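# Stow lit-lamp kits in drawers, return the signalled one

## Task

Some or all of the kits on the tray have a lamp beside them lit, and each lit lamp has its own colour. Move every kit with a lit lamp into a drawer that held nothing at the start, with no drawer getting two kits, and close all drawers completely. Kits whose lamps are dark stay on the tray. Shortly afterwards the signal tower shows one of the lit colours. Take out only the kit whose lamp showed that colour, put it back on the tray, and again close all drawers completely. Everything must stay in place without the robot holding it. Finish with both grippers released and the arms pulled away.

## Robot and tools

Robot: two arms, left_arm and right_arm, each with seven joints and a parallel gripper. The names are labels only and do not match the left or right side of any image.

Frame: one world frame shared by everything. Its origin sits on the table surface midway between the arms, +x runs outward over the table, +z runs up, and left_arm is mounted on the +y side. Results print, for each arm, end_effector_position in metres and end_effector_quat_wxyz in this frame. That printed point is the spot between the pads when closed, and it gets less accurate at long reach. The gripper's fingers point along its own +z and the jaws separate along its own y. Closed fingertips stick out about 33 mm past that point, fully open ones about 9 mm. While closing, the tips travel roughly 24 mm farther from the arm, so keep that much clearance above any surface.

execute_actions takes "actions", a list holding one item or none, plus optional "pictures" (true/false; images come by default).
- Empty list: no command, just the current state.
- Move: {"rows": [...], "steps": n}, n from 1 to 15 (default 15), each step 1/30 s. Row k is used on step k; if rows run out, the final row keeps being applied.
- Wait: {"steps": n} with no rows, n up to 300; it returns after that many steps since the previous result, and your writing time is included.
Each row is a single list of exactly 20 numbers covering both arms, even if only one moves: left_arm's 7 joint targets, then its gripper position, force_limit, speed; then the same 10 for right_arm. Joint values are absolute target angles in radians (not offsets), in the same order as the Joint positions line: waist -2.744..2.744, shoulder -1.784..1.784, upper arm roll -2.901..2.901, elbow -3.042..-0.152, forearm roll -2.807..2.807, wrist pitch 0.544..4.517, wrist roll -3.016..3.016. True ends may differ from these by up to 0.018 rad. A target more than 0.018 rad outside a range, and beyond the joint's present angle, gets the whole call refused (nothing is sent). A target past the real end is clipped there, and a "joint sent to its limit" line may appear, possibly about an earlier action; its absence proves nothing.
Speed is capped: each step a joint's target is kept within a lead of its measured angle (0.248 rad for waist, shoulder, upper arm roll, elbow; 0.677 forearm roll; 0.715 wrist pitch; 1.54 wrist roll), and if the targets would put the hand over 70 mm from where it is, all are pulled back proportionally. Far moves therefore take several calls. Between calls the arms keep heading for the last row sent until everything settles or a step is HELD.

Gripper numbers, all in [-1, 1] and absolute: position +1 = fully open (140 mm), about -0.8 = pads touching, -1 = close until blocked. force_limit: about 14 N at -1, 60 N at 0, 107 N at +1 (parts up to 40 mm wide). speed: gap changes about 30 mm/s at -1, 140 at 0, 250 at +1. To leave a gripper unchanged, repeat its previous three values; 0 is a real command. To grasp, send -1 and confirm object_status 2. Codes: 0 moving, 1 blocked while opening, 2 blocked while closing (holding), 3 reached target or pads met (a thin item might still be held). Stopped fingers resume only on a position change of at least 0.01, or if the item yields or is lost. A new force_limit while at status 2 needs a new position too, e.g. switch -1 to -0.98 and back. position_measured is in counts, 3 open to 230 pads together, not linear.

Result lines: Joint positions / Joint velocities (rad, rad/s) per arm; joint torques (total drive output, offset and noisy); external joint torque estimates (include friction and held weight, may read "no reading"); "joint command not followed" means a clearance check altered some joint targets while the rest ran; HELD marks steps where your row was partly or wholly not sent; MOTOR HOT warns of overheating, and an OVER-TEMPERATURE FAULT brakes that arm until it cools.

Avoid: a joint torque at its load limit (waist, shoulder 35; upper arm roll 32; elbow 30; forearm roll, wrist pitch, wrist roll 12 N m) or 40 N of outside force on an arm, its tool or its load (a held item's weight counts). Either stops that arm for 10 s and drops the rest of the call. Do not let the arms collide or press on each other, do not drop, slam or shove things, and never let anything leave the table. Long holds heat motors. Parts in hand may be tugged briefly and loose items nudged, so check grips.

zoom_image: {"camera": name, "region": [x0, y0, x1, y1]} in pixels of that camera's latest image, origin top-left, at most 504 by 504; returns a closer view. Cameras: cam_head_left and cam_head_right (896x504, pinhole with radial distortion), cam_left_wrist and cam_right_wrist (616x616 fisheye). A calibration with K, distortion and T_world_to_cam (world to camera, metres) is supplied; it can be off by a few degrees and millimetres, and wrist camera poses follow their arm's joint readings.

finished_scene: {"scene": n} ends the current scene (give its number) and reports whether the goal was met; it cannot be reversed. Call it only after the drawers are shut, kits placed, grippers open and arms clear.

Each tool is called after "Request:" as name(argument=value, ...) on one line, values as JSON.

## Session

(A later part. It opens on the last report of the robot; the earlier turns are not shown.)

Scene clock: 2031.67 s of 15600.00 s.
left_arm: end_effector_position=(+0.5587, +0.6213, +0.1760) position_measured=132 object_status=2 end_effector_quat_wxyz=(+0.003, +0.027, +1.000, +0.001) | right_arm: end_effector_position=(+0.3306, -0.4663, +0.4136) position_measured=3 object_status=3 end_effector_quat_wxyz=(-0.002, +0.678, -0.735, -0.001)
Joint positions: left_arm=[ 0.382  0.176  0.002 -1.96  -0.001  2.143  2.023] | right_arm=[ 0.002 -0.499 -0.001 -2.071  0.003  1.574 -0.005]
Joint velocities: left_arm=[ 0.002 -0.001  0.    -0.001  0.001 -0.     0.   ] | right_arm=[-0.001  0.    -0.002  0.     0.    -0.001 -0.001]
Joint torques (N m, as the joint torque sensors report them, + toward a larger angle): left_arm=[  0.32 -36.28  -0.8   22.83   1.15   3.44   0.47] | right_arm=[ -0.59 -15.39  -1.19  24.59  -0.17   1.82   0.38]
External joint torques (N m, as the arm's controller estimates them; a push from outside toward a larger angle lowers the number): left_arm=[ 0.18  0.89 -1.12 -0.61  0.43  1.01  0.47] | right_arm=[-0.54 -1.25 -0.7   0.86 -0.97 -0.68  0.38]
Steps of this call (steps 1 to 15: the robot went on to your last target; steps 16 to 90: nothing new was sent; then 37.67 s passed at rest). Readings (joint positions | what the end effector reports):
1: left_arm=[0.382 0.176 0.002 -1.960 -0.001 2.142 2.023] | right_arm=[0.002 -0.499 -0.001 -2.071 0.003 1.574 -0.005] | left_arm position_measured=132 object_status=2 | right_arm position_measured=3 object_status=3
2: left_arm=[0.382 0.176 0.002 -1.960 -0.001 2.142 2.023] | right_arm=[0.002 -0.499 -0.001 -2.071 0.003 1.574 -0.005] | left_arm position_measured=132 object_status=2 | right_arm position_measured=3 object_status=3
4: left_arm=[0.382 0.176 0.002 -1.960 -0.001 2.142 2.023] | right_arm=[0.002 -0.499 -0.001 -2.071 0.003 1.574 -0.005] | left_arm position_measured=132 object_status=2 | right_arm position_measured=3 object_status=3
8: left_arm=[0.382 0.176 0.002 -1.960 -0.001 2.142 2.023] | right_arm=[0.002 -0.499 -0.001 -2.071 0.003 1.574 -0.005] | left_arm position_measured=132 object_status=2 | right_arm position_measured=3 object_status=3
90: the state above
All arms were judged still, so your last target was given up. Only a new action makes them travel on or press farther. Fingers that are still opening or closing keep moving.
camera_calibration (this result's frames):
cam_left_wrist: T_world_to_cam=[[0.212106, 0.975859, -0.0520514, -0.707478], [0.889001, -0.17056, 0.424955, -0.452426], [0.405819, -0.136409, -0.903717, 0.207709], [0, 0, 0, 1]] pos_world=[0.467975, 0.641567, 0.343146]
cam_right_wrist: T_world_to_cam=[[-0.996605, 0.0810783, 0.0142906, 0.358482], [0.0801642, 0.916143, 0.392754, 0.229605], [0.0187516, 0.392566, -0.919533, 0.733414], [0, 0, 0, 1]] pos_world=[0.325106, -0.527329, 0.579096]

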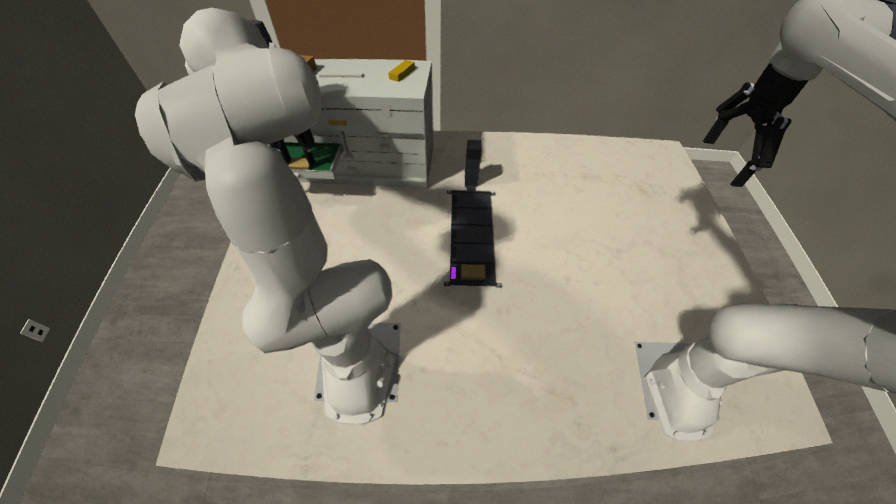

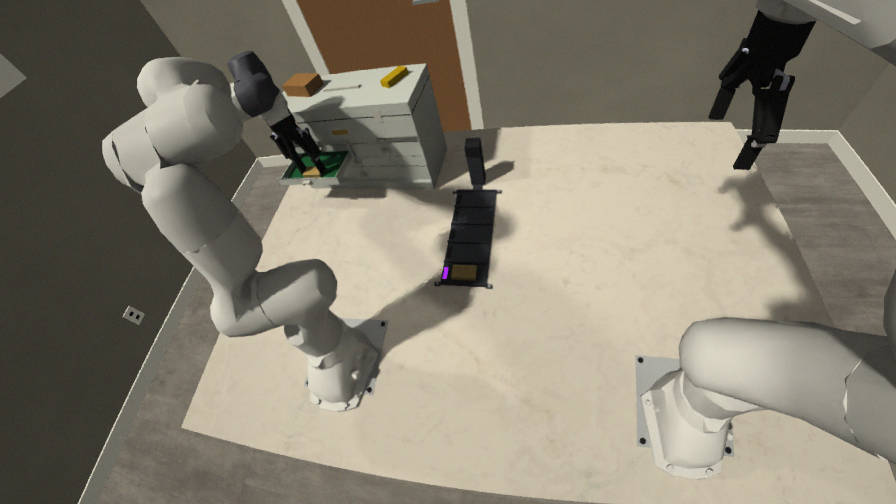

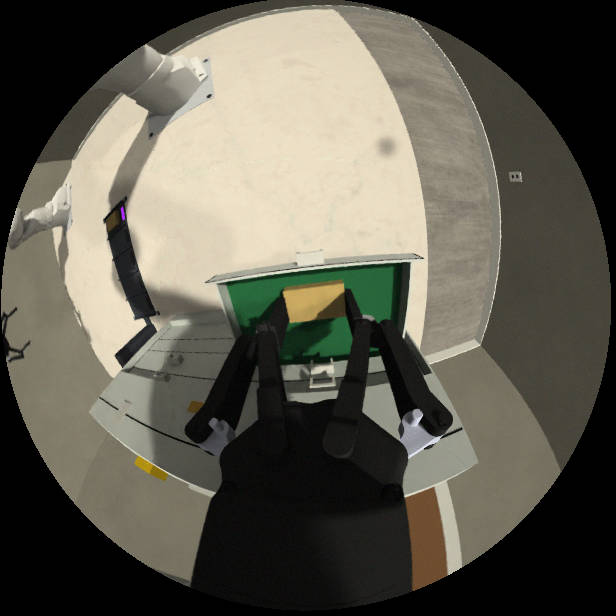

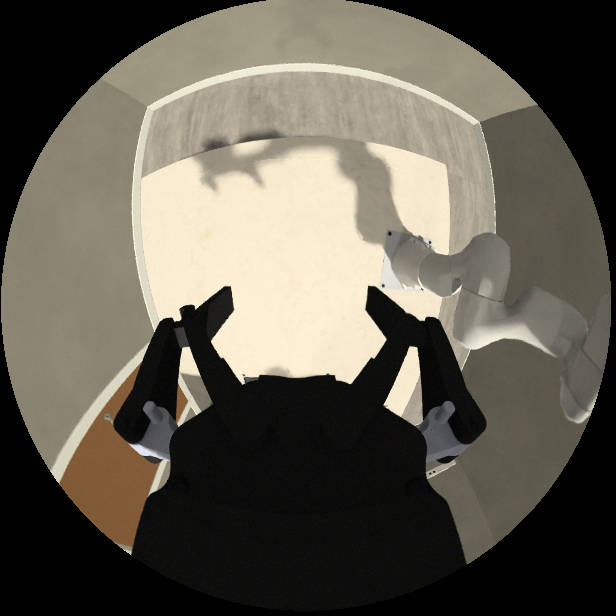

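Request:
execute_actions(actions=[{"rows":[[0.384,0.178,0,-1.9625,0,2.152,2.03,-1,-0.3,-0.5,0,-0.5,0,-2.07,0,1.571,0,1,0,0]],"steps":15}], pictures=false)

Scene clock: 2036.40 s of 15600.00 s.
left_arm: end_effector_position=(+0.5592, +0.6216, +0.1758) position_measured=132 object_status=2 end_effector_quat_wxyz=(+0.004, +0.027, +1.000, +0.002) | right_arm: end_effector_position=(+0.3306, -0.4663, +0.4136) position_measured=3 object_status=3 end_effector_quat_wxyz=(-0.002, +0.678, -0.735, -0.001)
Joint positions: left_arm=[ 0.382  0.176  0.002 -1.961 -0.001  2.146  2.023] | right_arm=[ 0.002 -0.499 -0.001 -2.071  0.003  1.574 -0.005]
Joint velocities: left_arm=[-0.001 -0.    -0.001  0.001  0.001 -0.     0.001] | right_arm=[ 0.     0.001 -0.001 -0.001 -0.     0.    -0.   ]
Joint torques (N m, as the joint torque sensors report them, + toward a larger angle): left_arm=[  0.67 -35.91  -0.81  21.66   1.13   3.47   0.4 ] | right_arm=[ -0.45 -15.76  -0.78  24.38  -0.2    1.84   0.4 ]
External joint torques (N m, as the arm's controller estimates them; a push from outside toward a larger angle lowers the number): left_arm=[ 0.78  1.15 -0.9  -1.76  0.42  1.04  0.4 ] | right_arm=[-0.39 -1.72 -0.28  0.72 -1.   -0.66  0.4 ]
Steps of this call (steps 1 to 90: nothing new was sent; then 1.23 s passed at rest; steps 91 to 105: all 15 steps of this action). Readings (joint positions | what the end effector reports):
91: left_arm=[0.382 0.176 0.002 -1.960 -0.001 2.143 2.023] | right_arm=[0.002 -0.499 -0.001 -2.071 0.003 1.574 -0.005] | left_arm position_measured=132 object_status=2 | right_arm position_measured=3 object_status=3
92: left_arm=[0.382 0.176 0.002 -1.960 -0.001 2.144 2.023] | right_arm=[0.002 -0.499 -0.001 -2.071 0.003 1.574 -0.005] | left_arm position_measured=132 object_status=2 | right_arm position_measured=3 object_status=3
94: left_arm=[0.382 0.176 0.002 -1.961 -0.001 2.145 2.023] | right_arm=[0.002 -0.499 -0.001 -2.071 0.003 1.574 -0.005] | left_arm position_measured=132 object_status=2 | right_arm position_measured=3 object_status=3
98: left_arm=[0.382 0.176 0.002 -1.961 -0.001 2.146 2.023] | right_arm=[0.002 -0.499 -0.001 -2.071 0.003 1.574 -0.005] | left_arm position_measured=132 object_status=2 | right_arm position_measured=3 object_status=3
105: the state above

Request:
execute_actions(actions=[{"rows":[[0.384,0.182,0,-1.966,0,2.156,2.03,-1,-0.3,-0.5,0,-0.5,0,-2.07,0,1.571,0,1,0,0]],"steps":15}], pictures=false)

Scene clock: 2043.80 s of 15600.00 s.
left_arm: end_effector_position=(+0.5597, +0.6216, +0.1754) position_measured=132 object_status=2 end_effector_quat_wxyz=(+0.005, +0.027, +1.000, +0.002) | right_arm: end_effector_position=(+0.3306, -0.4663, +0.4136) position_measured=3 object_status=3 end_effector_quat_wxyz=(-0.002, +0.678, -0.735, -0.001)
Joint positions: left_arm=[ 0.382  0.176  0.002 -1.962 -0.001  2.149  2.024] | right_arm=[ 0.002 -0.499 -0.001 -2.071  0.003  1.574 -0.005]
Joint velocities: left_arm=[-0.     0.001 -0.001  0.    -0.001  0.001 -0.001] | right_arm=[-0.001 -0.    -0.001 -0.001 -0.    -0.    -0.   ]
Joint torques (N m, as the joint torque sensors report them, + toward a larger angle): left_arm=[  0.64 -32.72  -0.98  20.35   1.15   3.7    0.39] | right_arm=[ -0.7  -15.79  -0.93  24.4   -0.19   1.87   0.38]
External joint torques (N m, as the arm's controller estimates them; a push from outside toward a larger angle lowers the number): left_arm=[ 0.69  4.29 -1.11 -3.03  0.43  1.27  0.39] | right_arm=[-0.68 -1.87 -0.48  0.83 -0.99 -0.62  0.38]
Steps of this call (steps 1 to 15: the robot went on to your last target; steps 16 to 90: nothing new was sent; then 3.90 s passed at rest; steps 91 to 105: all 15 steps of this action). Readings (joint positions | what the end effector reports):
91: left_arm=[0.382 0.176 0.002 -1.961 -0.001 2.147 2.024] | right_arm=[0.002 -0.499 -0.001 -2.071 0.003 1.574 -0.005] | left_arm position_measured=132 object_status=2 | right_arm position_measured=3 object_status=3
92: left_arm=[0.382 0.176 0.002 -1.962 -0.001 2.148 2.024] | right_arm=[0.002 -0.499 -0.001 -2.071 0.003 1.574 -0.005] | left_arm position_measured=132 object_status=2 | right_arm position_measured=3 object_status=3
94: left_arm=[0.382 0.176 0.002 -1.962 -0.001 2.148 2.024] | right_arm=[0.002 -0.499 -0.001 -2.071 0.003 1.574 -0.005] | left_arm position_measured=132 object_status=2 | right_arm position_measured=3 object_status=3
98: left_arm=[0.382 0.176 0.002 -1.962 -0.001 2.149 2.024] | right_arm=[0.002 -0.499 -0.001 -2.071 0.003 1.574 -0.005] | left_arm position_measured=132 object_status=2 | right_arm position_measured=3 object_status=3
105: the state above

Contact. Release.

Request:
execute_actions(actions=[{"rows":[[0.384,0.176,0,-1.961,0,2.148,2.03,0.15,-0.3,-0.3,0,-0.5,0,-2.07,0,1.571,0,1,0,0]],"steps":15}], pictures=false)

Request:
execute_actions(actions=[{"rows":[[0.384,0.170,0,-1.953,0,2.12,2.03,0.15,-0.3,-0.3,0,-0.5,0,-2.07,0,1.571,0,1,0,0],[0.384,0.163,0,-1.944,0,2.10,2.03,0.15,-0.3,-0.3,0,-0.5,0,-2.07,0,1.571,0,1,0,0],[0.384,0.156,0,-1.935,0,2.075,2.03,0.15,-0.3,-0.3,0,-0.5,0,-2.07,0,1.571,0,1,0,0],[0.384,0.149,0,-1.92,0,2.05,2.03,0.15,-0.3,-0.3,0,-0.5,0,-2.07,0,1.571,0,1,0,0],[0.384,0.142,0,-1.905,0,2.03,2.03,0.15,-0.3,-0.3,0,-0.5,0,-2.07,0,1.571,0,1,0,0],[0.384,0.135,0,-1.89,0,2.005,2.03,0.15,-0.3,-0.3,0,-0.5,0,-2.07,0,1.571,0,1,0,0],[0.384,0.128,0,-1.875,0,1.985,2.03,0.15,-0.3,-0.3,0,-0.5,0,-2.07,0,1.571,0,1,0,0],[0.384,0.122,0,-1.86,0,1.965,2.03,0.15,-0.3,-0.3,0,-0.5,0,-2.07,0,1.571,0,1,0,0],[0.384,0.1155,0,-1.845,0,1.957,2.03,0.15,-0.3,-0.3,0,-0.5,0,-2.07,0,1.571,0,1,0,0]],"steps":15}], pictures=false)

Scene clock: 2066.30 s of 15600.00 s.
left_arm: end_effector_position=(+0.5599, +0.6216, +0.1756) position_measured=110 object_status=3 end_effector_quat_wxyz=(+0.005, +0.027, +1.000, +0.002) | right_arm: end_effector_position=(+0.3306, -0.4663, +0.4136) position_measured=3 object_status=3 end_effector_quat_wxyz=(-0.002, +0.678, -0.735, -0.001)
Joint positions: left_arm=[ 0.382  0.176  0.002 -1.962 -0.001  2.149  2.024] | right_arm=[ 0.002 -0.499 -0.001 -2.071  0.003  1.574 -0.005]
Joint velocities: left_arm=[-0.001 -0.001  0.002 -0.001 -0.002 -0.001  0.001] | right_arm=[ 0.001  0.    -0.     0.     0.    -0.     0.   ]
Joint torques (N m, as the joint torque sensors report them, + toward a larger angle): left_arm=[  0.71 -37.38  -0.73  23.81   1.16   2.37   0.49] | right_arm=[ -0.56 -15.72  -0.5   24.5   -0.19   1.89   0.41]
External joint torques (N m, as the arm's controller estimates them; a push from outside toward a larger angle lowers the number): left_arm=[ 0.71 -0.25 -0.91  0.4   0.45 -0.06  0.49] | right_arm=[-0.59 -1.74 -0.13  0.85 -1.   -0.62  0.41]
Steps of this call (steps 1 to 15: the robot went on to your last target; steps 16 to 90: nothing new was sent; then 19.00 s passed at rest; steps 91 to 105: all 15 steps of this action). Readings (joint positions | what the end effector reports):
91: left_arm=[0.382 0.176 0.002 -1.962 -0.001 2.149 2.024] | right_arm=[0.002 -0.499 -0.001 -2.071 0.003 1.574 -0.005] | left_arm position_measured=132 object_status=0 | right_arm position_measured=3 object_status=3
92: left_arm=[0.382 0.176 0.002 -1.962 -0.001 2.149 2.024] | right_arm=[0.002 -0.499 -0.001 -2.071 0.003 1.574 -0.005] | left_arm position_measured=131 object_status=0 | right_arm position_measured=3 object_status=3
94: left_arm=[0.382 0.176 0.002 -1.962 -0.001 2.149 2.024] | right_arm=[0.002 -0.499 -0.001 -2.071 0.003 1.574 -0.005] | left_arm position_measured=115 object_status=0 | right_arm position_measured=3 object_status=3
98: left_arm=[0.382 0.176 0.002 -1.962 -0.001 2.149 2.024] | right_arm=[0.002 -0.499 -0.001 -2.071 0.003 1.574 -0.005] | left_arm position_measured=110 object_status=0 | right_arm position_measured=3 object_status=3
105: the state above

Scene clock: 2066.80 s of 15600.00 s.
left_arm: end_effector_position=(+0.5642, +0.6234, +0.2541) position_measured=110 object_status=3 end_effector_quat_wxyz=(+0.013, +0.027, +1.000, +0.006) | right_arm: end_effector_position=(+0.3306, -0.4663, +0.4136) position_measured=3 object_status=3 end_effector_quat_wxyz=(-0.002, +0.678, -0.735, -0.001)
Joint positions: left_arm=[ 0.382  0.112  0.002 -1.845 -0.001  1.985  2.024] | right_arm=[ 0.002 -0.499 -0.001 -2.071  0.003  1.574 -0.005]
Joint velocities: left_arm=[-0.001  0.003  0.    -0.     0.001 -0.144  0.   ] | right_arm=[ 0.001 -0.     0.    -0.001  0.001 -0.001 -0.002]
Joint torques (N m, as the joint torque sensors report them, + toward a larger angle): left_arm=[  0.68 -32.86  -0.93  23.52   1.18   1.93   0.44] | right_arm=[ -1.13 -15.72  -0.87  24.43  -0.15   1.87   0.39]
External joint torques (N m, as the arm's controller estimates them; a push from outside toward a larger angle lowers the number): left_arm=[ 0.78  1.01 -0.95  0.25  0.43 -0.54  0.44] | right_arm=[-1.15 -1.74 -0.48  0.81 -0.96 -0.63  0.39]
Steps of this call (steps 1 to 15: all 15 steps of this action). Readings (joint positions | what the end effector reports):
1: left_arm=[0.382 0.176 0.002 -1.960 -0.001 2.145 2.024] | right_arm=[0.002 -0.499 -0.001 -2.071 0.003 1.574 -0.005] | left_arm position_measured=110 object_status=3 | right_arm position_measured=3 object_status=3
2: left_arm=[0.382 0.175 0.002 -1.957 -0.001 2.138 2.024] | right_arm=[0.002 -0.499 -0.001 -2.071 0.003 1.574 -0.005] | left_arm position_measured=110 object_status=3 | right_arm position_measured=3 object_status=3
4: left_arm=[0.382 0.168 0.002 -1.945 -0.001 2.113 2.024] | right_arm=[0.002 -0.499 -0.001 -2.071 0.003 1.574 -0.005] | left_arm position_measured=110 object_status=3 | right_arm position_measured=3 object_status=3
8: left_arm=[0.382 0.142 0.002 -1.894 -0.001 2.049 2.024] | right_arm=[0.002 -0.499 -0.001 -2.071 0.003 1.574 -0.005] | left_arm position_measured=110 object_status=3 | right_arm position_measured=3 object_status=3
15: the state above

Request:
execute_actions(actions=[{"rows":[[0.39,0.075,0,-1.89,0,1.963,2.04,-0.2,-0.3,-0.3,0,-0.5,0,-2.07,0,1.571,0,1,0,0],[0.395,0.035,0,-1.937,0,1.969,2.05,-0.2,-0.3,-0.3,0,-0.5,0,-2.07,0,1.571,0,1,0,0],[0.40,-0.005,0,-1.983,0,1.975,2.06,-0.2,-0.3,-0.3,0,-0.5,0,-2.07,0,1.571,0,1,0,0],[0.405,-0.045,0,-2.029,0,1.98,2.07,-0.2,-0.3,-0.3,0,-0.5,0,-2.07,0,1.571,0,1,0,0],[0.41,-0.085,0,-2.074,0,1.986,2.08,-0.2,-0.3,-0.3,0,-0.5,0,-2.07,0,1.571,0,1,0,0],[0.415,-0.125,0,-2.12,0,1.992,2.09,-0.2,-0.3,-0.3,0,-0.5,0,-2.07,0,1.571,0,1,0,0],[0.42,-0.165,0,-2.166,0,1.998,2.10,-0.2,-0.3,-0.3,0,-0.5,0,-2.07,0,1.571,0,1,0,0],[0.425,-0.205,0,-2.212,0,2.004,2.11,-0.2,-0.3,-0.3,0,-0.5,0,-2.07,0,1.571,0,1,0,0],[0.43,-0.245,0,-2.257,0,2.01,2.12,-0.2,-0.3,-0.3,0,-0.5,0,-2.07,0,1.571,0,1,0,0],[0.435,-0.286,0,-2.303,0,2.015,2.13,-0.2,-0.3,-0.3,0,-0.5,0,-2.07,0,1.571,0,1,0,0]],"steps":15}], pictures=false)

Request:
execute_actions(actions=[{"rows":[[0.437,-0.305,0,-2.348,0,2.095,2.135,-0.2,-0.3,-0.3,0,-0.5,0,-2.07,0,1.571,0,1,0,0],[0.438,-0.323,0,-2.393,0,2.176,2.14,-0.2,-0.3,-0.3,0,-0.5,0,-2.07,0,1.571,0,1,0,0],[0.44,-0.341,0,-2.439,0,2.256,2.14,-0.2,-0.3,-0.3,0,-0.5,0,-2.07,0,1.571,0,1,0,0],[0.441,-0.36,0,-2.484,0,2.337,2.145,-0.2,-0.3,-0.3,0,-0.5,0,-2.07,0,1.571,0,1,0,0],[0.443,-0.378,0,-2.529,0,2.417,2.145,-0.2,-0.3,-0.3,0,-0.5,0,-2.07,0,1.571,0,1,0,0],[0.444,-0.396,0,-2.574,0,2.498,2.15,-0.2,-0.3,-0.3,0,-0.5,0,-2.07,0,1.571,0,1,0,0],[0.446,-0.415,0,-2.619,0,2.578,2.15,-0.2,-0.3,-0.3,0,-0.5,0,-2.07,0,1.571,0,1,0,0],[0.447,-0.433,0,-2.665,0,2.659,2.155,-0.2,-0.3,-0.3,0,-0.5,0,-2.07,0,1.571,0,1,0,0],[0.449,-0.452,0,-2.71,0,2.74,2.16,-0.2,-0.3,-0.3,0,-0.5,0,-2.07,0,1.571,0,1,0,0],[0.45,-0.47,0,-2.755,0,2.82,2.16,-0.2,-0.3,-0.3,0,-0.5,0,-2.07,0,1.571,0,1,0,0]],"steps":15}], pictures=false)

Request:
execute_actions(actions=[{"steps":20}])

Scene clock: 2091.03 s of 15600.00 s.
left_arm: end_effector_position=(+0.4250, +0.5891, +0.2516) position_measured=154 object_status=3 end_effector_quat_wxyz=(-0.004, +0.036, +0.999, -0.002) | right_arm: end_effector_position=(+0.3306, -0.4663, +0.4136) position_measured=3 object_status=3 end_effector_quat_wxyz=(-0.002, +0.678, -0.735, -0.001)
Joint positions: left_arm=[ 0.432 -0.279  0.    -2.289 -0.001  2.001  2.09 ] | right_arm=[ 0.002 -0.499 -0.001 -2.071  0.003  1.574 -0.005]
Joint velocities: left_arm=[ 0.006 -0.093 -0.    -0.157  0.     0.052  0.112] | right_arm=[ 0.001 -0.     0.002 -0.     0.    -0.001 -0.001]
Joint torques (N m, as the joint torque sensors report them, + toward a larger angle): left_arm=[  0.1  -21.81  -0.45  22.16   1.22   3.22   0.49] | right_arm=[ -0.62 -15.74  -0.76  24.61  -0.13   1.86   0.39]
External joint torques (N m, as the arm's controller estimates them; a push from outside toward a larger angle lowers the number): left_arm=[ 0.4  -1.8   0.24 -2.03  0.44  0.72  0.49] | right_arm=[-0.64 -1.65 -0.37  0.92 -0.93 -0.64  0.39]
Steps of this call (steps 1 to 30: the robot went on to your last target; steps 31 to 90: nothing new was sent; then 20.73 s passed at rest; steps 91 to 105: all 15 steps of this action). Readings (joint positions | what the end effector reports):
91: left_arm=[0.383 0.106 0.001 -1.856 -0.001 1.962 2.024] | right_arm=[0.002 -0.499 -0.001 -2.071 0.003 1.574 -0.005] | left_arm position_measured=110 object_status=0 | right_arm position_measured=3 object_status=3
92: left_arm=[0.384 0.088 0.001 -1.881 -0.001 1.964 2.026] | right_arm=[0.002 -0.499 -0.001 -2.071 0.003 1.574 -0.005] | left_arm position_measured=115 object_status=0 | right_arm position_measured=3 object_status=3
94: left_arm=[0.391 0.032 0.000 -1.951 -0.001 1.967 2.032] | right_arm=[0.002 -0.499 -0.001 -2.071 0.003 1.574 -0.005] | left_arm position_measured=126 object_status=0 | right_arm position_measured=3 object_status=3
98: left_arm=[0.412 -0.121 0.000 -2.118 -0.001 1.981 2.052] | right_arm=[0.002 -0.499 -0.001 -2.071 0.003 1.574 -0.005] | left_arm position_measured=149 object_status=0 | right_arm position_measured=3 object_status=3
105: the state above

Scene clock: 2091.53 s of 15600.00 s.
left_arm: end_effector_position=(+0.4443, +0.6066, +0.2068) position_measured=154 object_status=3 end_effector_quat_wxyz=(+0.177, +0.051, +0.978, +0.100) | right_arm: end_effector_position=(+0.3306, -0.4663, +0.4136) position_measured=3 object_status=3 end_effector_quat_wxyz=(-0.002, +0.678, -0.735, -0.001)
Joint positions: left_arm=[ 0.447 -0.462  0.    -2.746 -0.001  2.694  2.137] | right_arm=[ 0.002 -0.499 -0.001 -2.071  0.003  1.574 -0.005]
Joint velocities: left_arm=[ 0.004 -0.072  0.    -0.112  0.002  0.732  0.052] | right_arm=[-0.     0.001 -0.001  0.    -0.    -0.     0.002]
Joint torques (N m, as the joint torque sensors report them, + toward a larger angle): left_arm=[  1.53 -15.49   0.37  22.54   1.07   4.01   0.38] | right_arm=[ -0.72 -15.65  -0.98  24.49  -0.17   1.82   0.37]
External joint torques (N m, as the arm's controller estimates them; a push from outside toward a larger angle lowers the number): left_arm=[ 1.57 -0.93  0.88 -1.6   0.39  0.82  0.38] | right_arm=[-0.66 -1.73 -0.47  0.87 -0.97 -0.68  0.37]
Steps of this call (steps 1 to 15: all 15 steps of this action). Readings (joint positions | what the end effector reports):
1: left_arm=[0.432 -0.287 0.000 -2.304 -0.001 2.017 2.094] | right_arm=[0.002 -0.499 -0.001 -2.071 0.003 1.574 -0.005] | left_arm position_measured=154 object_status=3 | right_arm position_measured=3 object_status=3
2: left_arm=[0.433 -0.298 0.000 -2.329 -0.001 2.045 2.098] | right_arm=[0.002 -0.499 -0.001 -2.071 0.003 1.574 -0.005] | left_arm position_measured=154 object_status=3 | right_arm position_measured=3 object_status=3
4: left_arm=[0.435 -0.327 0.000 -2.400 -0.001 2.126 2.105] | right_arm=[0.002 -0.499 -0.001 -2.071 0.003 1.574 -0.005] | left_arm position_measured=154 object_status=3 | right_arm position_measured=3 object_status=3
8: left_arm=[0.441 -0.393 0.000 -2.571 -0.001 2.357 2.119] | right_arm=[0.002 -0.499 -0.001 -2.071 0.003 1.574 -0.005] | left_arm position_measured=154 object_status=3 | right_arm position_measured=3 object_status=3
15: the state above

Scene clock: 2092.20 s of 15600.00 s.
left_arm: end_effector_position=(+0.4681, +0.6185, +0.2322) position_measured=154 object_status=3 end_effector_quat_wxyz=(+0.227, +0.057, +0.964, +0.130) | right_arm: end_effector_position=(+0.3306, -0.4663, +0.4136) position_measured=3 object_status=3 end_effector_quat_wxyz=(-0.002, +0.678, -0.735, -0.001)
Joint positions: left_arm=[ 0.447 -0.468  0.    -2.753 -0.001  2.814  2.151] | right_arm=[ 0.002 -0.499 -0.001 -2.071  0.003  1.574 -0.005]
Joint velocities: left_arm=[ 0.    -0.     0.002  0.001 -0.     0.013  0.006] | right_arm=[0.001 0.    0.    0.    0.    0.001 0.   ]
Joint torques (N m, as the joint torque sensors report them, + toward a larger angle): left_arm=[  1.38 -14.87   0.47  21.52   1.09   4.09   0.45] | right_arm=[ -1.19 -16.13  -0.72  24.33  -0.14   1.85   0.39]
External joint torques (N m, as the arm's controller estimates them; a push from outside toward a larger angle lowers the number): left_arm=[ 1.34 -0.33  0.87 -1.62  0.45  0.78  0.44] | right_arm=[-1.21 -2.23 -0.32  0.71 -0.95 -0.66  0.39]
Steps of this call (steps 1 to 20: the robot went on to your last target). Readings (joint positions | what the end effector reports):
1: left_arm=[0.447 -0.464 0.000 -2.749 -0.001 2.716 2.139] | right_arm=[0.002 -0.499 -0.001 -2.071 0.003 1.574 -0.005] | left_arm position_measured=154 object_status=3 | right_arm position_measured=3 object_status=3
2: left_arm=[0.447 -0.466 0.000 -2.750 -0.001 2.734 2.140] | right_arm=[0.002 -0.499 -0.001 -2.071 0.003 1.574 -0.005] | left_arm position_measured=154 object_status=3 | right_arm position_measured=3 object_status=3
4: left_arm=[0.447 -0.467 0.000 -2.752 -0.001 2.761 2.143] | right_arm=[0.002 -0.499 -0.001 -2.071 0.003 1.574 -0.005] | left_arm position_measured=154 object_status=3 | right_arm position_measured=3 object_status=3
8: left_arm=[0.447 -0.468 0.000 -2.753 -0.001 2.791 2.147] | right_arm=[0.002 -0.499 -0.001 -2.071 0.003 1.574 -0.005] | left_arm position_measured=154 object_status=3 | right_arm position_measured=3 object_status=3
20: the state above
camera_calibration (this result's frames):
cam_left_wrist: T_world_to_cam=[[0.217198, 0.931833, 0.29071, -0.737352], [0.6059, -0.362202, 0.708304, -0.211009], [0.765317, 0.0222993, -0.643267, -0.0320769], [0, 0, 0, 1]] pos_world=[0.312551, 0.611376, 0.343181]
cam_right_wrist: T_world_to_cam=[[-0.996605, 0.0810785, 0.0142894, 0.358482], [0.0801639, 0.916144, 0.392751, 0.229607], [0.0187525, 0.392563, -0.919534, 0.733413], [0, 0, 0, 1]] pos_world=[0.325106, -0.52733, 0.579098]

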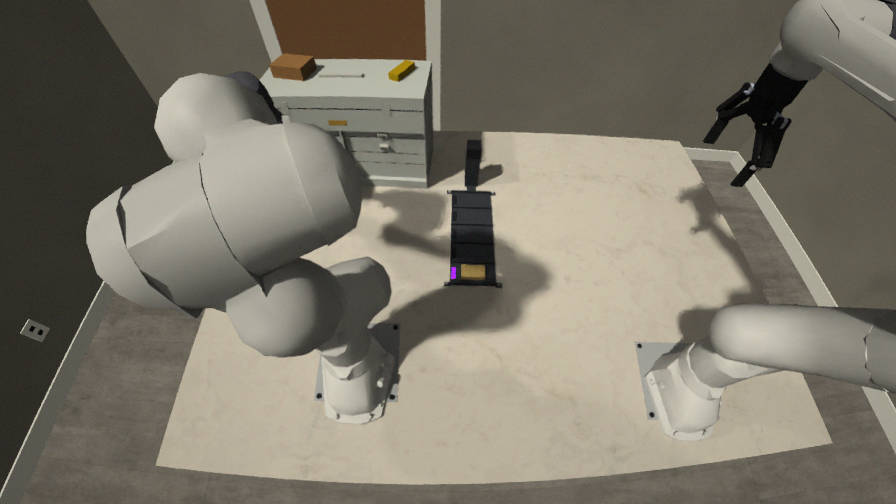

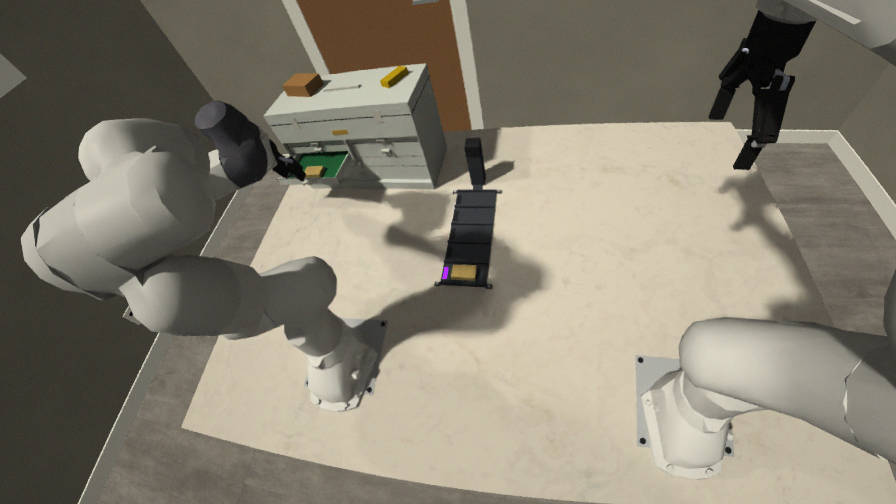

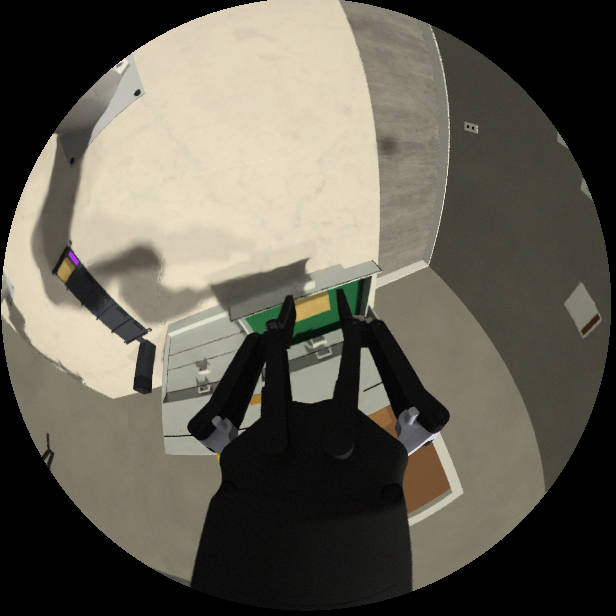

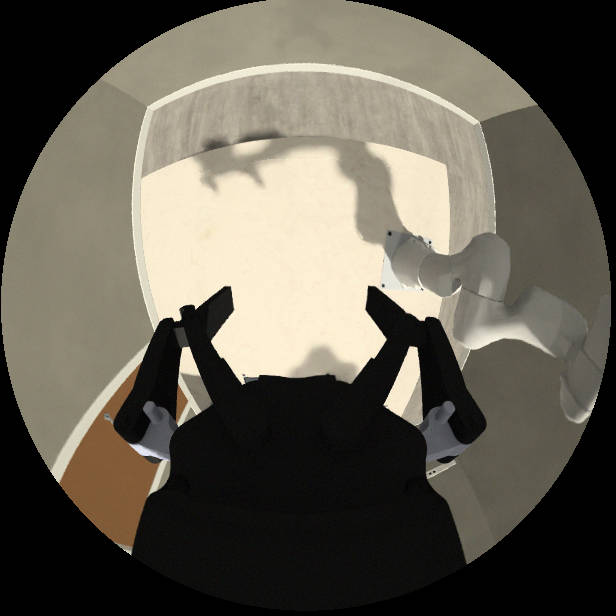

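Descend to s=.14: (.454,−.307,−2.837,3.079,2.17).

Request:
execute_actions(actions=[{"rows":[[0.451,-0.454,0,-2.763,0,2.846,2.162,-0.2,-0.3,-0.3,0,-0.5,0,-2.07,0,1.571,0,1,0,0],[0.451,-0.437,0,-2.771,0,2.872,2.163,-0.2,-0.3,-0.3,0,-0.5,0,-2.07,0,1.571,0,1,0,0],[0.452,-0.421,0,-2.78,0,2.898,2.164,-0.2,-0.3,-0.3,0,-0.5,0,-2.07,0,1.571,0,1,0,0],[0.452,-0.405,0,-2.788,0,2.924,2.165,-0.2,-0.3,-0.3,0,-0.5,0,-2.07,0,1.571,0,1,0,0],[0.453,-0.388,0,-2.796,0,2.95,2.166,-0.2,-0.3,-0.3,0,-0.5,0,-2.07,0,1.571,0,1,0,0],[0.453,-0.372,0,-2.804,0,2.975,2.167,-0.2,-0.3,-0.3,0,-0.5,0,-2.07,0,1.571,0,1,0,0],[0.453,-0.356,0,-2.812,0,3.0,2.168,-0.2,-0.3,-0.3,0,-0.5,0,-2.07,0,1.571,0,1,0,0],[0.454,-0.34,0,-2.82,0,3.027,2.169,-0.2,-0.3,-0.3,0,-0.5,0,-2.07,0,1.571,0,1,0,0],[0.454,-0.323,0,-2.829,0,3.053,2.17,-0.2,-0.3,-0.3,0,-0.5,0,-2.07,0,1.571,0,1,0,0],[0.454,-0.307,0,-2.837,0,3.079,2.17,-0.2,-0.3,-0.3,0,-0.5,0,-2.07,0,1.571,0,1,0,0]],"steps":15}], pictures=false)

Request:
execute_actions(actions=[{"steps":15}])

Scene clock: 2104.67 s of 15600.00 s.
left_arm: end_effector_position=(+0.4591, +0.6163, +0.1571) position_measured=154 object_status=3 end_effector_quat_wxyz=(+0.217, +0.060, +0.966, +0.126) | right_arm: end_effector_position=(+0.3306, -0.4663, +0.4136) position_measured=3 object_status=3 end_effector_quat_wxyz=(-0.002, +0.678, -0.735, -0.001)
Joint positions: left_arm=[ 0.451 -0.309  0.    -2.837 -0.001  3.034  2.16 ] | right_arm=[ 0.002 -0.499 -0.001 -2.071  0.003  1.574 -0.005]
Joint velocities: left_arm=[ 0.     0.027 -0.002 -0.005  0.     0.237  0.011] | right_arm=[ 0.    -0.     0.     0.    -0.001  0.     0.   ]
Joint torques (N m, as the joint torque sensors report them, + toward a larger angle): left_arm=[  0.92 -17.06   0.05  20.21   0.88   4.31   0.53] | right_arm=[ -1.08 -15.77  -0.48  24.44  -0.23   1.89   0.4 ]
External joint torques (N m, as the arm's controller estimates them; a push from outside toward a larger angle lowers the number): left_arm=[ 0.97  1.33  0.41 -0.94  0.38  0.88  0.52] | right_arm=[-1.07 -1.85 -0.04  0.83 -1.03 -0.61  0.4 ]
Steps of this call (steps 1 to 15: the robot went on to your last target; steps 16 to 90: nothing new was sent; then 8.97 s passed at rest; steps 91 to 105: all 15 steps of this action). Readings (joint positions | what the end effector reports):
91: left_arm=[0.447 -0.466 0.000 -2.755 -0.001 2.821 2.153] | right_arm=[0.002 -0.499 -0.001 -2.071 0.003 1.574 -0.005] | left_arm position_measured=154 object_status=3 | right_arm position_measured=3 object_status=3
92: left_arm=[0.448 -0.461 0.000 -2.757 -0.001 2.830 2.154] | right_arm=[0.002 -0.499 -0.001 -2.071 0.003 1.574 -0.005] | left_arm position_measured=154 object_status=3 | right_arm position_measured=3 object_status=3
94: left_arm=[0.448 -0.439 0.000 -2.768 -0.001 2.856 2.155] | right_arm=[0.002 -0.499 -0.001 -2.071 0.003 1.574 -0.005] | left_arm position_measured=154 object_status=3 | right_arm position_measured=3 object_status=3
98: left_arm=[0.450 -0.376 0.000 -2.801 -0.001 2.929 2.157] | right_arm=[0.002 -0.499 -0.001 -2.071 0.003 1.574 -0.005] | left_arm position_measured=154 object_status=3 | right_arm position_measured=3 object_status=3
105: the state above

Scene clock: 2105.17 s of 15600.00 s.
left_arm: end_effector_position=(+0.4670, +0.6203, +0.1660) position_measured=154 object_status=3 end_effector_quat_wxyz=(+0.232, +0.060, +0.961, +0.136) | right_arm: end_effector_position=(+0.3306, -0.4663, +0.4136) position_measured=3 object_status=3 end_effector_quat_wxyz=(-0.002, +0.678, -0.735, -0.001)
Joint positions: left_arm=[ 0.451 -0.309  0.    -2.837 -0.001  3.073  2.163] | right_arm=[ 0.002 -0.499 -0.001 -2.071  0.003  1.574 -0.005]
Joint velocities: left_arm=[-0.001  0.002  0.002 -0.001  0.     0.012  0.003] | right_arm=[ 0.    -0.001 -0.     0.001 -0.001 -0.001  0.001]
Joint torques (N m, as the joint torque sensors report them, + toward a larger angle): left_arm=[  0.94 -15.6   -0.38  19.01   0.88   4.05   0.41] | right_arm=[ -0.55 -15.59  -0.8   24.72  -0.15   1.89   0.36]
External joint torques (N m, as the arm's controller estimates them; a push from outside toward a larger angle lowers the number): left_arm=[ 0.91  1.54 -0.12 -1.2   0.39  0.75  0.41] | right_arm=[-0.54 -1.53 -0.37  1.04 -0.96 -0.62  0.36]
Steps of this call (steps 1 to 15: the robot went on to your last target). Readings (joint positions | what the end effector reports):
1: left_arm=[0.451 -0.309 0.000 -2.837 -0.001 3.042 2.161] | right_arm=[0.002 -0.499 -0.001 -2.071 0.003 1.574 -0.005] | left_arm position_measured=154 object_status=3 | right_arm position_measured=3 object_status=3
2: left_arm=[0.451 -0.309 0.000 -2.837 -0.001 3.048 2.161] | right_arm=[0.002 -0.499 -0.001 -2.071 0.003 1.574 -0.005] | left_arm position_measured=154 object_status=3 | right_arm position_measured=3 object_status=3
4: left_arm=[0.451 -0.309 0.000 -2.837 -0.001 3.057 2.161] | right_arm=[0.002 -0.499 -0.001 -2.071 0.003 1.574 -0.005] | left_arm position_measured=154 object_status=3 | right_arm position_measured=3 object_status=3
8: left_arm=[0.451 -0.309 0.000 -2.837 -0.001 3.067 2.162] | right_arm=[0.002 -0.499 -0.001 -2.071 0.003 1.574 -0.005] | left_arm position_measured=154 object_status=3 | right_arm position_measured=3 object_status=3
15: the state above
camera_calibration (this result's frames):
cam_left_wrist: T_world_to_cam=[[0.218689, 0.926835, 0.305208, -0.719473], [0.595228, -0.374553, 0.710924, -0.1505], [0.773226, 0.0261969, -0.633589, -0.081573], [0, 0, 0, 1]] pos_world=[0.309997, 0.6126, 0.274899]
cam_right_wrist: T_world_to_cam=[[-0.996605, 0.0810786, 0.0142895, 0.358482], [0.0801641, 0.916145, 0.39275, 0.229608], [0.0187524, 0.392563, -0.919534, 0.733413], [0, 0, 0, 1]] pos_world=[0.325106, -0.52733, 0.579098]

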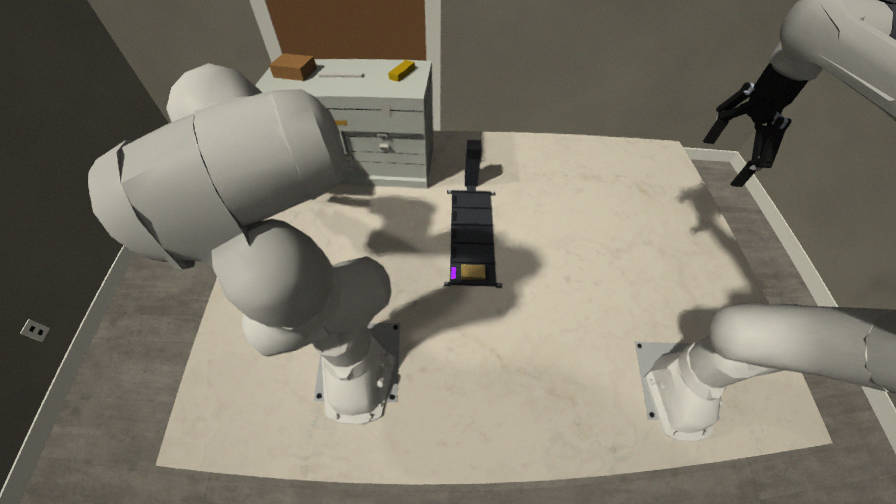

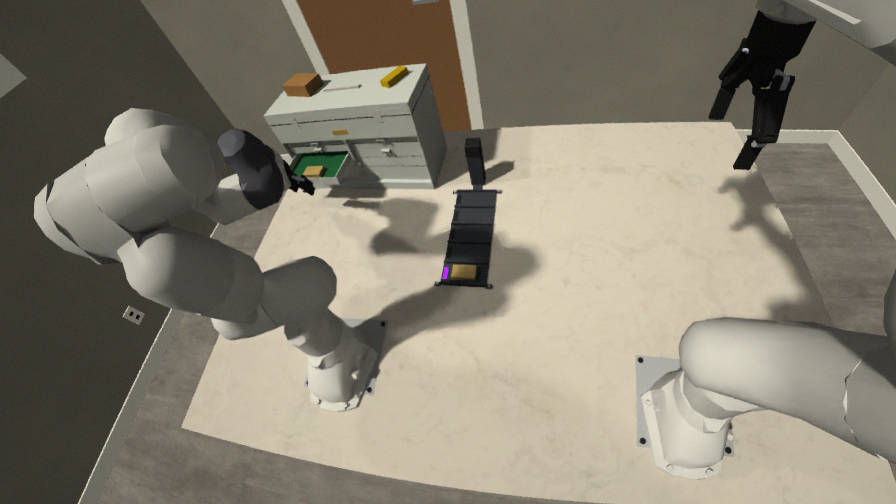

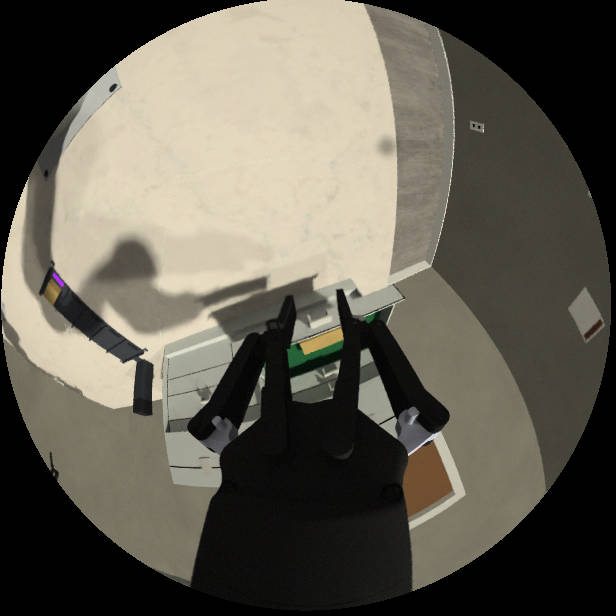

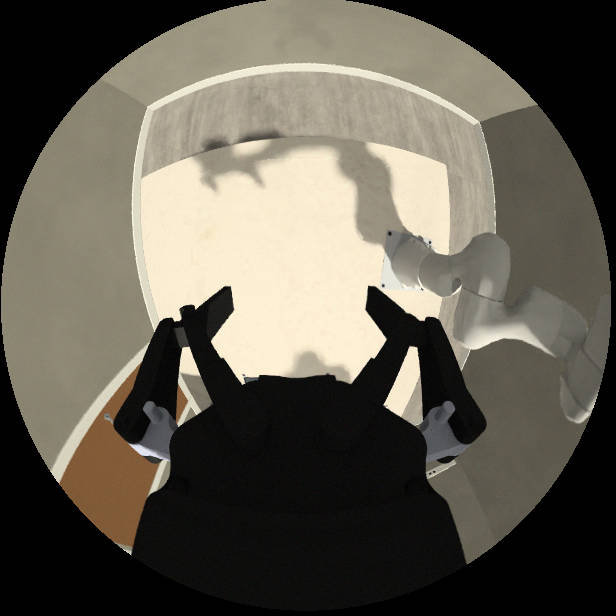

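Request:
execute_actions(actions=[{"rows":[[0.45,-0.296,0,-2.826,0,3.078,2.166,-0.2,0,-0.3,0,-0.5,0,-2.07,0,1.571,0,1,0,0],[0.447,-0.288,0,-2.818,0,3.078,2.162,-0.2,0,-0.3,0,-0.5,0,-2.07,0,1.571,0,1,0,0],[0.444,-0.28,0,-2.81,0,3.077,2.16,-0.2,0,-0.3,0,-0.5,0,-2.07,0,1.571,0,1,0,0]],"steps":12}], pictures=false)

Request:
execute_actions(actions=[{"rows":[[0.444,-0.28,0,-2.81,0,3.077,2.16,-1,0,-0.3,0,-0.5,0,-2.07,0,1.571,0,1,0,0]],"steps":15}], pictures=false)

Scene clock: 2114.97 s of 15600.00 s.
left_arm: end_effector_position=(+0.4753, +0.6221, +0.1659) position_measured=154 object_status=3 end_effector_quat_wxyz=(+0.233, +0.063, +0.961, +0.135) | right_arm: end_effector_position=(+0.3306, -0.4663, +0.4136) position_measured=3 object_status=3 end_effector_quat_wxyz=(-0.002, +0.678, -0.735, -0.001)
Joint positions: left_arm=[ 0.447 -0.282  0.    -2.812 -0.001  3.075  2.163] | right_arm=[ 0.002 -0.499 -0.001 -2.071  0.003  1.574 -0.005]
Joint velocities: left_arm=[ 0.     0.002  0.001  0.004 -0.001 -0.     0.   ] | right_arm=[-0.001  0.     0.002  0.     0.     0.     0.   ]
Joint torques (N m, as the joint torque sensors report them, + toward a larger angle): left_arm=[ -1.85 -16.85  -0.17  20.93   0.93   3.72  -0.12] | right_arm=[ -0.88 -15.7   -0.62  24.12  -0.17   1.87   0.36]
External joint torques (N m, as the arm's controller estimates them; a push from outside toward a larger angle lowers the number): left_arm=[-1.89  1.32  0.06  0.63  0.44  0.39 -0.13] | right_arm=[-0.93 -1.74 -0.29  0.5  -0.98 -0.63  0.36]
Steps of this call (steps 1 to 15: the robot went on to your last target; steps 16 to 90: nothing new was sent; then 6.40 s passed at rest; steps 91 to 102: all 12 steps of this action). Readings (joint positions | what the end effector reports):
91: left_arm=[0.451 -0.307 0.000 -2.835 -0.001 3.075 2.163] | right_arm=[0.002 -0.499 -0.001 -2.071 0.003 1.574 -0.005] | left_arm position_measured=154 object_status=3 | right_arm position_measured=3 object_status=3
92: left_arm=[0.451 -0.302 0.000 -2.830 -0.001 3.075 2.163] | right_arm=[0.002 -0.499 -0.001 -2.071 0.003 1.574 -0.005] | left_arm position_measured=154 object_status=3 | right_arm position_measured=3 object_status=3
94: left_arm=[0.449 -0.291 0.000 -2.820 -0.001 3.075 2.163] | right_arm=[0.002 -0.499 -0.001 -2.071 0.003 1.574 -0.005] | left_arm position_measured=154 object_status=3 | right_arm position_measured=3 object_status=3
98: left_arm=[0.447 -0.283 0.000 -2.813 -0.001 3.075 2.163] | right_arm=[0.002 -0.499 -0.001 -2.071 0.003 1.574 -0.005] | left_arm position_measured=154 object_status=3 | right_arm position_measured=3 object_status=3
102: the state above

Scene clock: 2115.47 s of 15600.00 s.
left_arm: end_effector_position=(+0.4759, +0.6215, +0.1660) position_measured=195 object_status=2 end_effector_quat_wxyz=(+0.233, +0.063, +0.961, +0.135) | right_arm: end_effector_position=(+0.3306, -0.4663, +0.4136) position_measured=3 object_status=3 end_effector_quat_wxyz=(-0.002, +0.678, -0.735, -0.001)
Joint positions: left_arm=[ 0.446 -0.282  0.    -2.811 -0.001  3.075  2.163] | right_arm=[ 0.002 -0.499 -0.001 -2.071  0.003  1.574 -0.005]
Joint velocities: left_arm=[-0.001 -0.001  0.     0.001  0.    -0.001 -0.   ] | right_arm=[-0.    -0.001  0.001  0.     0.001  0.     0.   ]
Joint torques (N m, as the joint torque sensors report them, + toward a larger angle): left_arm=[ -1.13 -16.17  -0.05  20.69   0.95   3.73  -0.16] | right_arm=[ -0.79 -15.77  -0.89  24.61  -0.11   1.88   0.39]
External joint torques (N m, as the arm's controller estimates them; a push from outside toward a larger angle lowers the number): left_arm=[-1.08  2.1   0.27  0.3   0.45  0.38 -0.16] | right_arm=[-0.84 -1.65 -0.55  0.9  -0.92 -0.63  0.39]
Steps of this call (steps 1 to 15: all 15 steps of this action). Readings (joint positions | what the end effector reports):
1: left_arm=[0.447 -0.282 0.000 -2.812 -0.001 3.075 2.163] | right_arm=[0.002 -0.499 -0.001 -2.071 0.003 1.574 -0.005] | left_arm position_measured=154 object_status=0 | right_arm position_measured=3 object_status=3
2: left_arm=[0.447 -0.282 0.000 -2.812 -0.001 3.075 2.163] | right_arm=[0.002 -0.499 -0.001 -2.071 0.003 1.574 -0.005] | left_arm position_measured=159 object_status=0 | right_arm position_measured=3 object_status=3
4: left_arm=[0.447 -0.282 0.000 -2.812 -0.001 3.075 2.163] | right_arm=[0.002 -0.499 -0.001 -2.071 0.003 1.574 -0.005] | left_arm position_measured=171 object_status=0 | right_arm position_measured=3 object_status=3
8: left_arm=[0.446 -0.282 0.000 -2.811 -0.001 3.075 2.163] | right_arm=[0.002 -0.499 -0.001 -2.071 0.003 1.574 -0.005] | left_arm position_measured=194 object_status=0 | right_arm position_measured=3 object_status=3
15: the state above

Push, 5 mm per step.

Request:
execute_actions(actions=[{"rows":[[0.438,-0.266,0,-2.796,0,3.076,2.15,-1,0,-0.3,0,-0.5,0,-2.07,0,1.571,0,1,0,0],[0.433,-0.253,0,-2.783,0,3.075,2.143,-1,0,-0.3,0,-0.5,0,-2.07,0,1.571,0,1,0,0],[0.429,-0.24,0,-2.769,0,3.074,2.138,-1,0,-0.3,0,-0.5,0,-2.07,0,1.571,0,1,0,0],[0.424,-0.227,0,-2.755,0,3.074,2.133,-1,0,-0.3,0,-0.5,0,-2.07,0,1.571,0,1,0,0],[0.42,-0.214,0,-2.741,0,3.073,2.128,-1,0,-0.3,0,-0.5,0,-2.07,0,1.571,0,1,0,0],[0.416,-0.201,0,-2.728,0,3.072,2.124,-1,0,-0.3,0,-0.5,0,-2.07,0,1.571,0,1,0,0],[0.411,-0.188,0,-2.714,0,3.071,2.119,-1,0,-0.3,0,-0.5,0,-2.07,0,1.571,0,1,0,0],[0.407,-0.175,0,-2.70,0,3.07,2.114,-1,0,-0.3,0,-0.5,0,-2.07,0,1.571,0,1,0,0],[0.403,-0.163,0,-2.686,0,3.068,2.11,-1,0,-0.3,0,-0.5,0,-2.07,0,1.571,0,1,0,0],[0.399,-0.15,0,-2.672,0,3.066,2.105,-1,0,-0.3,0,-0.5,0,-2.07,0,1.571,0,1,0,0],[0.395,-0.138,0,-2.658,0,3.064,2.101,-1,0,-0.3,0,-0.5,0,-2.07,0,1.571,0,1,0,0],[0.391,-0.126,0,-2.644,0,3.062,2.097,-1,0,-0.3,0,-0.5,0,-2.07,0,1.571,0,1,0,0],[0.387,-0.113,0,-2.63,0,3.06,2.092,-1,0,-0.3,0,-0.5,0,-2.07,0,1.571,0,1,0,0],[0.383,-0.101,0,-2.616,0,3.058,2.088,-1,0,-0.3,0,-0.5,0,-2.07,0,1.571,0,1,0,0],[0.3795,-0.089,0,-2.601,0,3.055,2.084,-1,0,-0.3,0,-0.5,0,-2.07,0,1.571,0,1,0,0]],"steps":15}], pictures=false)

Request:
execute_actions(actions=[{"rows":[[0.376,-0.077,0,-2.587,0,3.052,2.08,-1,0,-0.3,0,-0.5,0,-2.07,0,1.571,0,1,0,0],[0.3725,-0.065,0,-2.572,0,3.049,2.076,-1,0,-0.3,0,-0.5,0,-2.07,0,1.571,0,1,0,0],[0.369,-0.052,0,-2.557,0,3.046,2.072,-1,0,-0.3,0,-0.5,0,-2.07,0,1.571,0,1,0,0],[0.3655,-0.04,0,-2.543,0,3.043,2.068,-1,0,-0.3,0,-0.5,0,-2.07,0,1.571,0,1,0,0],[0.362,-0.028,0,-2.528,0,3.04,2.064,-1,0,-0.3,0,-0.5,0,-2.07,0,1.571,0,1,0,0],[0.359,-0.018,0,-2.515,0,3.038,2.06,-1,0,-0.3,0,-0.5,0,-2.07,0,1.571,0,1,0,0],[0.356,-0.008,0,-2.502,0,3.036,2.057,-1,0,-0.3,0,-0.5,0,-2.07,0,1.571,0,1,0,0],[0.353,0.002,0,-2.489,0,3.034,2.053,-1,0,-0.3,0,-0.5,0,-2.07,0,1.571,0,1,0,0],[0.351,0.01,0,-2.479,0,3.032,2.05,-1,0,-0.3,0,-0.5,0,-2.07,0,1.571,0,1,0,0],[0.349,0.018,0,-2.469,0,3.03,2.048,-1,0,-0.3,0,-0.5,0,-2.07,0,1.571,0,1,0,0],[0.347,0.025,0,-2.46,0,3.029,2.046,-1,0,-0.3,0,-0.5,0,-2.07,0,1.571,0,1,0,0],[0.345,0.031,0,-2.452,0,3.027,2.044,-1,0,-0.3,0,-0.5,0,-2.07,0,1.571,0,1,0,0],[0.344,0.036,0,-2.445,0,3.026,2.042,-1,0,-0.3,0,-0.5,0,-2.07,0,1.571,0,1,0,0],[0.342,0.04,0,-2.44,0,3.025,2.04,-1,0,-0.3,0,-0.5,0,-2.07,0,1.571,0,1,0,0],[0.341,0.043,0,-2.436,0,3.025,2.04,-1,0,-0.3,0,-0.5,0,-2.07,0,1.571,0,1,0,0]],"steps":15}], pictures=false)

Request:
execute_actions(actions=[{"steps":12}], pictures=false)

Scene clock: 2151.60 s of 15600.00 s.
left_arm: end_effector_position=(+0.5394, +0.6186, +0.1653) position_measured=195 object_status=2 end_effector_quat_wxyz=(+0.238, +0.069, +0.961, +0.124) | right_arm: end_effector_position=(+0.3306, -0.4663, +0.4136) position_measured=3 object_status=3 end_effector_quat_wxyz=(-0.002, +0.678, -0.735, -0.001)
Joint positions: left_arm=[ 0.392 -0.115  0.    -2.635 -0.001  3.064  2.122] | right_arm=[ 0.002 -0.499 -0.001 -2.071  0.003  1.574 -0.005]
Joint velocities: left_arm=[-0.114  0.357  0.     0.405  0.001 -0.047 -0.106] | right_arm=[-0.    -0.001 -0.001  0.001  0.     0.001  0.001]
Joint torques (N m, as the joint torque sensors report them, + toward a larger angle): left_arm=[ -2.55 -24.45   0.58  20.8    1.02   3.32  -0.25] | right_arm=[ -0.53 -15.72  -0.82  24.14  -0.16   1.87   0.34]
External joint torques (N m, as the arm's controller estimates them; a push from outside toward a larger angle lowers the number): left_arm=[-3.38  1.85  0.69  2.44  0.52  0.14 -0.25] | right_arm=[-0.48 -1.6  -0.34  0.41 -0.96 -0.64  0.34]
Steps of this call (steps 1 to 15: the robot went on to your last target; steps 16 to 90: nothing new was sent; then 32.63 s passed at rest; steps 91 to 105: all 15 steps of this action). Readings (joint positions | what the end effector reports):
91: left_arm=[0.445 -0.279 0.000 -2.809 -0.001 3.075 2.163] | right_arm=[0.002 -0.499 -0.001 -2.071 0.003 1.574 -0.005] | left_arm position_measured=195 object_status=2 | right_arm position_measured=3 object_status=3
92: left_arm=[0.442 -0.273 0.000 -2.802 -0.001 3.075 2.161] | right_arm=[0.002 -0.499 -0.001 -2.071 0.003 1.574 -0.005] | left_arm position_measured=195 object_status=2 | right_arm position_measured=3 object_status=3
94: left_arm=[0.436 -0.253 0.000 -2.782 -0.001 3.075 2.157] | right_arm=[0.002 -0.499 -0.001 -2.071 0.003 1.574 -0.005] | left_arm position_measured=195 object_status=2 | right_arm position_measured=3 object_status=3
98: left_arm=[0.420 -0.203 0.000 -2.732 -0.001 3.073 2.146] | right_arm=[0.002 -0.499 -0.001 -2.071 0.003 1.574 -0.005] | left_arm position_measured=195 object_status=2 | right_arm position_measured=3 object_status=3
105: the state above

Scene clock: 2152.10 s of 15600.00 s.
left_arm: end_effector_position=(+0.6011, +0.6153, +0.1646) position_measured=195 object_status=2 end_effector_quat_wxyz=(+0.244, +0.065, +0.961, +0.112) | right_arm: end_effector_position=(+0.3306, -0.4663, +0.4136) position_measured=3 object_status=3 end_effector_quat_wxyz=(-0.002, +0.678, -0.735, -0.001)
Joint positions: left_arm=[ 0.349  0.034  0.    -2.453 -0.001  3.031  2.07 ] | right_arm=[ 0.002 -0.499 -0.001 -2.071  0.003  1.574 -0.005]
Joint velocities: left_arm=[-0.038  0.136 -0.001  0.174  0.001 -0.037 -0.072] | right_arm=[-0.     0.001  0.     0.     0.001 -0.     0.002]
Joint torques (N m, as the joint torque sensors report them, + toward a larger angle): left_arm=[ -1.88 -30.37   0.26  22.91   0.85   3.54  -0.49] | right_arm=[ -0.86 -15.68  -1.05  24.63  -0.17   1.9    0.43]
External joint torques (N m, as the arm's controller estimates them; a push from outside toward a larger angle lowers the number): left_arm=[-2.27  0.53 -0.02  2.94  0.37  0.29 -0.49] | right_arm=[-0.88 -1.65 -0.67  0.98 -0.98 -0.6   0.43]
Steps of this call (steps 1 to 15: all 15 steps of this action). Readings (joint positions | what the end effector reports):
1: left_arm=[0.388 -0.103 0.000 -2.621 -0.001 3.062 2.118] | right_arm=[0.002 -0.499 -0.001 -2.071 0.003 1.574 -0.005] | left_arm position_measured=195 object_status=2 | right_arm position_measured=3 object_status=3
2: left_arm=[0.385 -0.091 0.000 -2.606 -0.001 3.059 2.114] | right_arm=[0.002 -0.499 -0.001 -2.071 0.003 1.574 -0.005] | left_arm position_measured=195 object_status=2 | right_arm position_measured=3 object_status=3
4: left_arm=[0.377 -0.066 0.000 -2.577 -0.001 3.054 2.107] | right_arm=[0.002 -0.499 -0.001 -2.071 0.003 1.574 -0.005] | left_arm position_measured=195 object_status=2 | right_arm position_measured=3 object_status=3
8: left_arm=[0.364 -0.020 0.000 -2.521 -0.001 3.044 2.092] | right_arm=[0.002 -0.499 -0.001 -2.071 0.003 1.574 -0.005] | left_arm position_measured=195 object_status=2 | right_arm position_measured=3 object_status=3
15: the state above

Scene clock: 2152.50 s of 15600.00 s.
left_arm: end_effector_position=(+0.6028, +0.6151, +0.1643) position_measured=195 object_status=2 end_effector_quat_wxyz=(+0.242, +0.059, +0.962, +0.109) | right_arm: end_effector_position=(+0.3306, -0.4663, +0.4136) position_measured=3 object_status=3 end_effector_quat_wxyz=(-0.002, +0.678, -0.735, -0.001)
Joint positions: left_arm=[ 0.347  0.039  0.    -2.443 -0.001  3.02   2.056] | right_arm=[ 0.002 -0.499 -0.001 -2.071  0.003  1.574 -0.005]
Joint velocities: left_arm=[-0.001  0.001  0.     0.003  0.    -0.006 -0.013] | right_arm=[-0.001 -0.001  0.     0.     0.     0.    -0.   ]
Joint torques (N m, as the joint torque sensors report them, + toward a larger angle): left_arm=[ -4.17 -27.39  -0.03  24.58   0.94   4.4   -0.44] | right_arm=[ -0.79 -15.98  -1.05  24.47  -0.18   1.9    0.36]
External joint torques (N m, as the arm's controller estimates them; a push from outside toward a larger angle lowers the number): left_arm=[-4.1   2.62  0.    3.66  0.41  1.08 -0.44] | right_arm=[-0.78 -1.97 -0.61  0.84 -0.99 -0.6   0.36]
Steps of this call (steps 1 to 12: the robot went on to your last target). Readings (joint positions | what the end effector reports):
1: left_arm=[0.348 0.037 0.000 -2.449 -0.001 3.029 2.068] | right_arm=[0.002 -0.499 -0.001 -2.071 0.003 1.574 -0.005] | left_arm position_measured=195 object_status=2 | right_arm position_measured=3 object_status=3
2: left_arm=[0.348 0.038 0.000 -2.447 -0.001 3.027 2.066] | right_arm=[0.002 -0.499 -0.001 -2.071 0.003 1.574 -0.005] | left_arm position_measured=195 object_status=2 | right_arm position_measured=3 object_status=3
4: left_arm=[0.347 0.039 0.000 -2.445 -0.001 3.024 2.063] | right_arm=[0.002 -0.499 -0.001 -2.071 0.003 1.574 -0.005] | left_arm position_measured=195 object_status=2 | right_arm position_measured=3 object_status=3
8: left_arm=[0.347 0.039 0.000 -2.444 -0.001 3.021 2.058] | right_arm=[0.002 -0.499 -0.001 -2.071 0.003 1.574 -0.005] | left_arm position_measured=195 object_status=2 | right_arm position_measured=3 object_status=3
12: the state above


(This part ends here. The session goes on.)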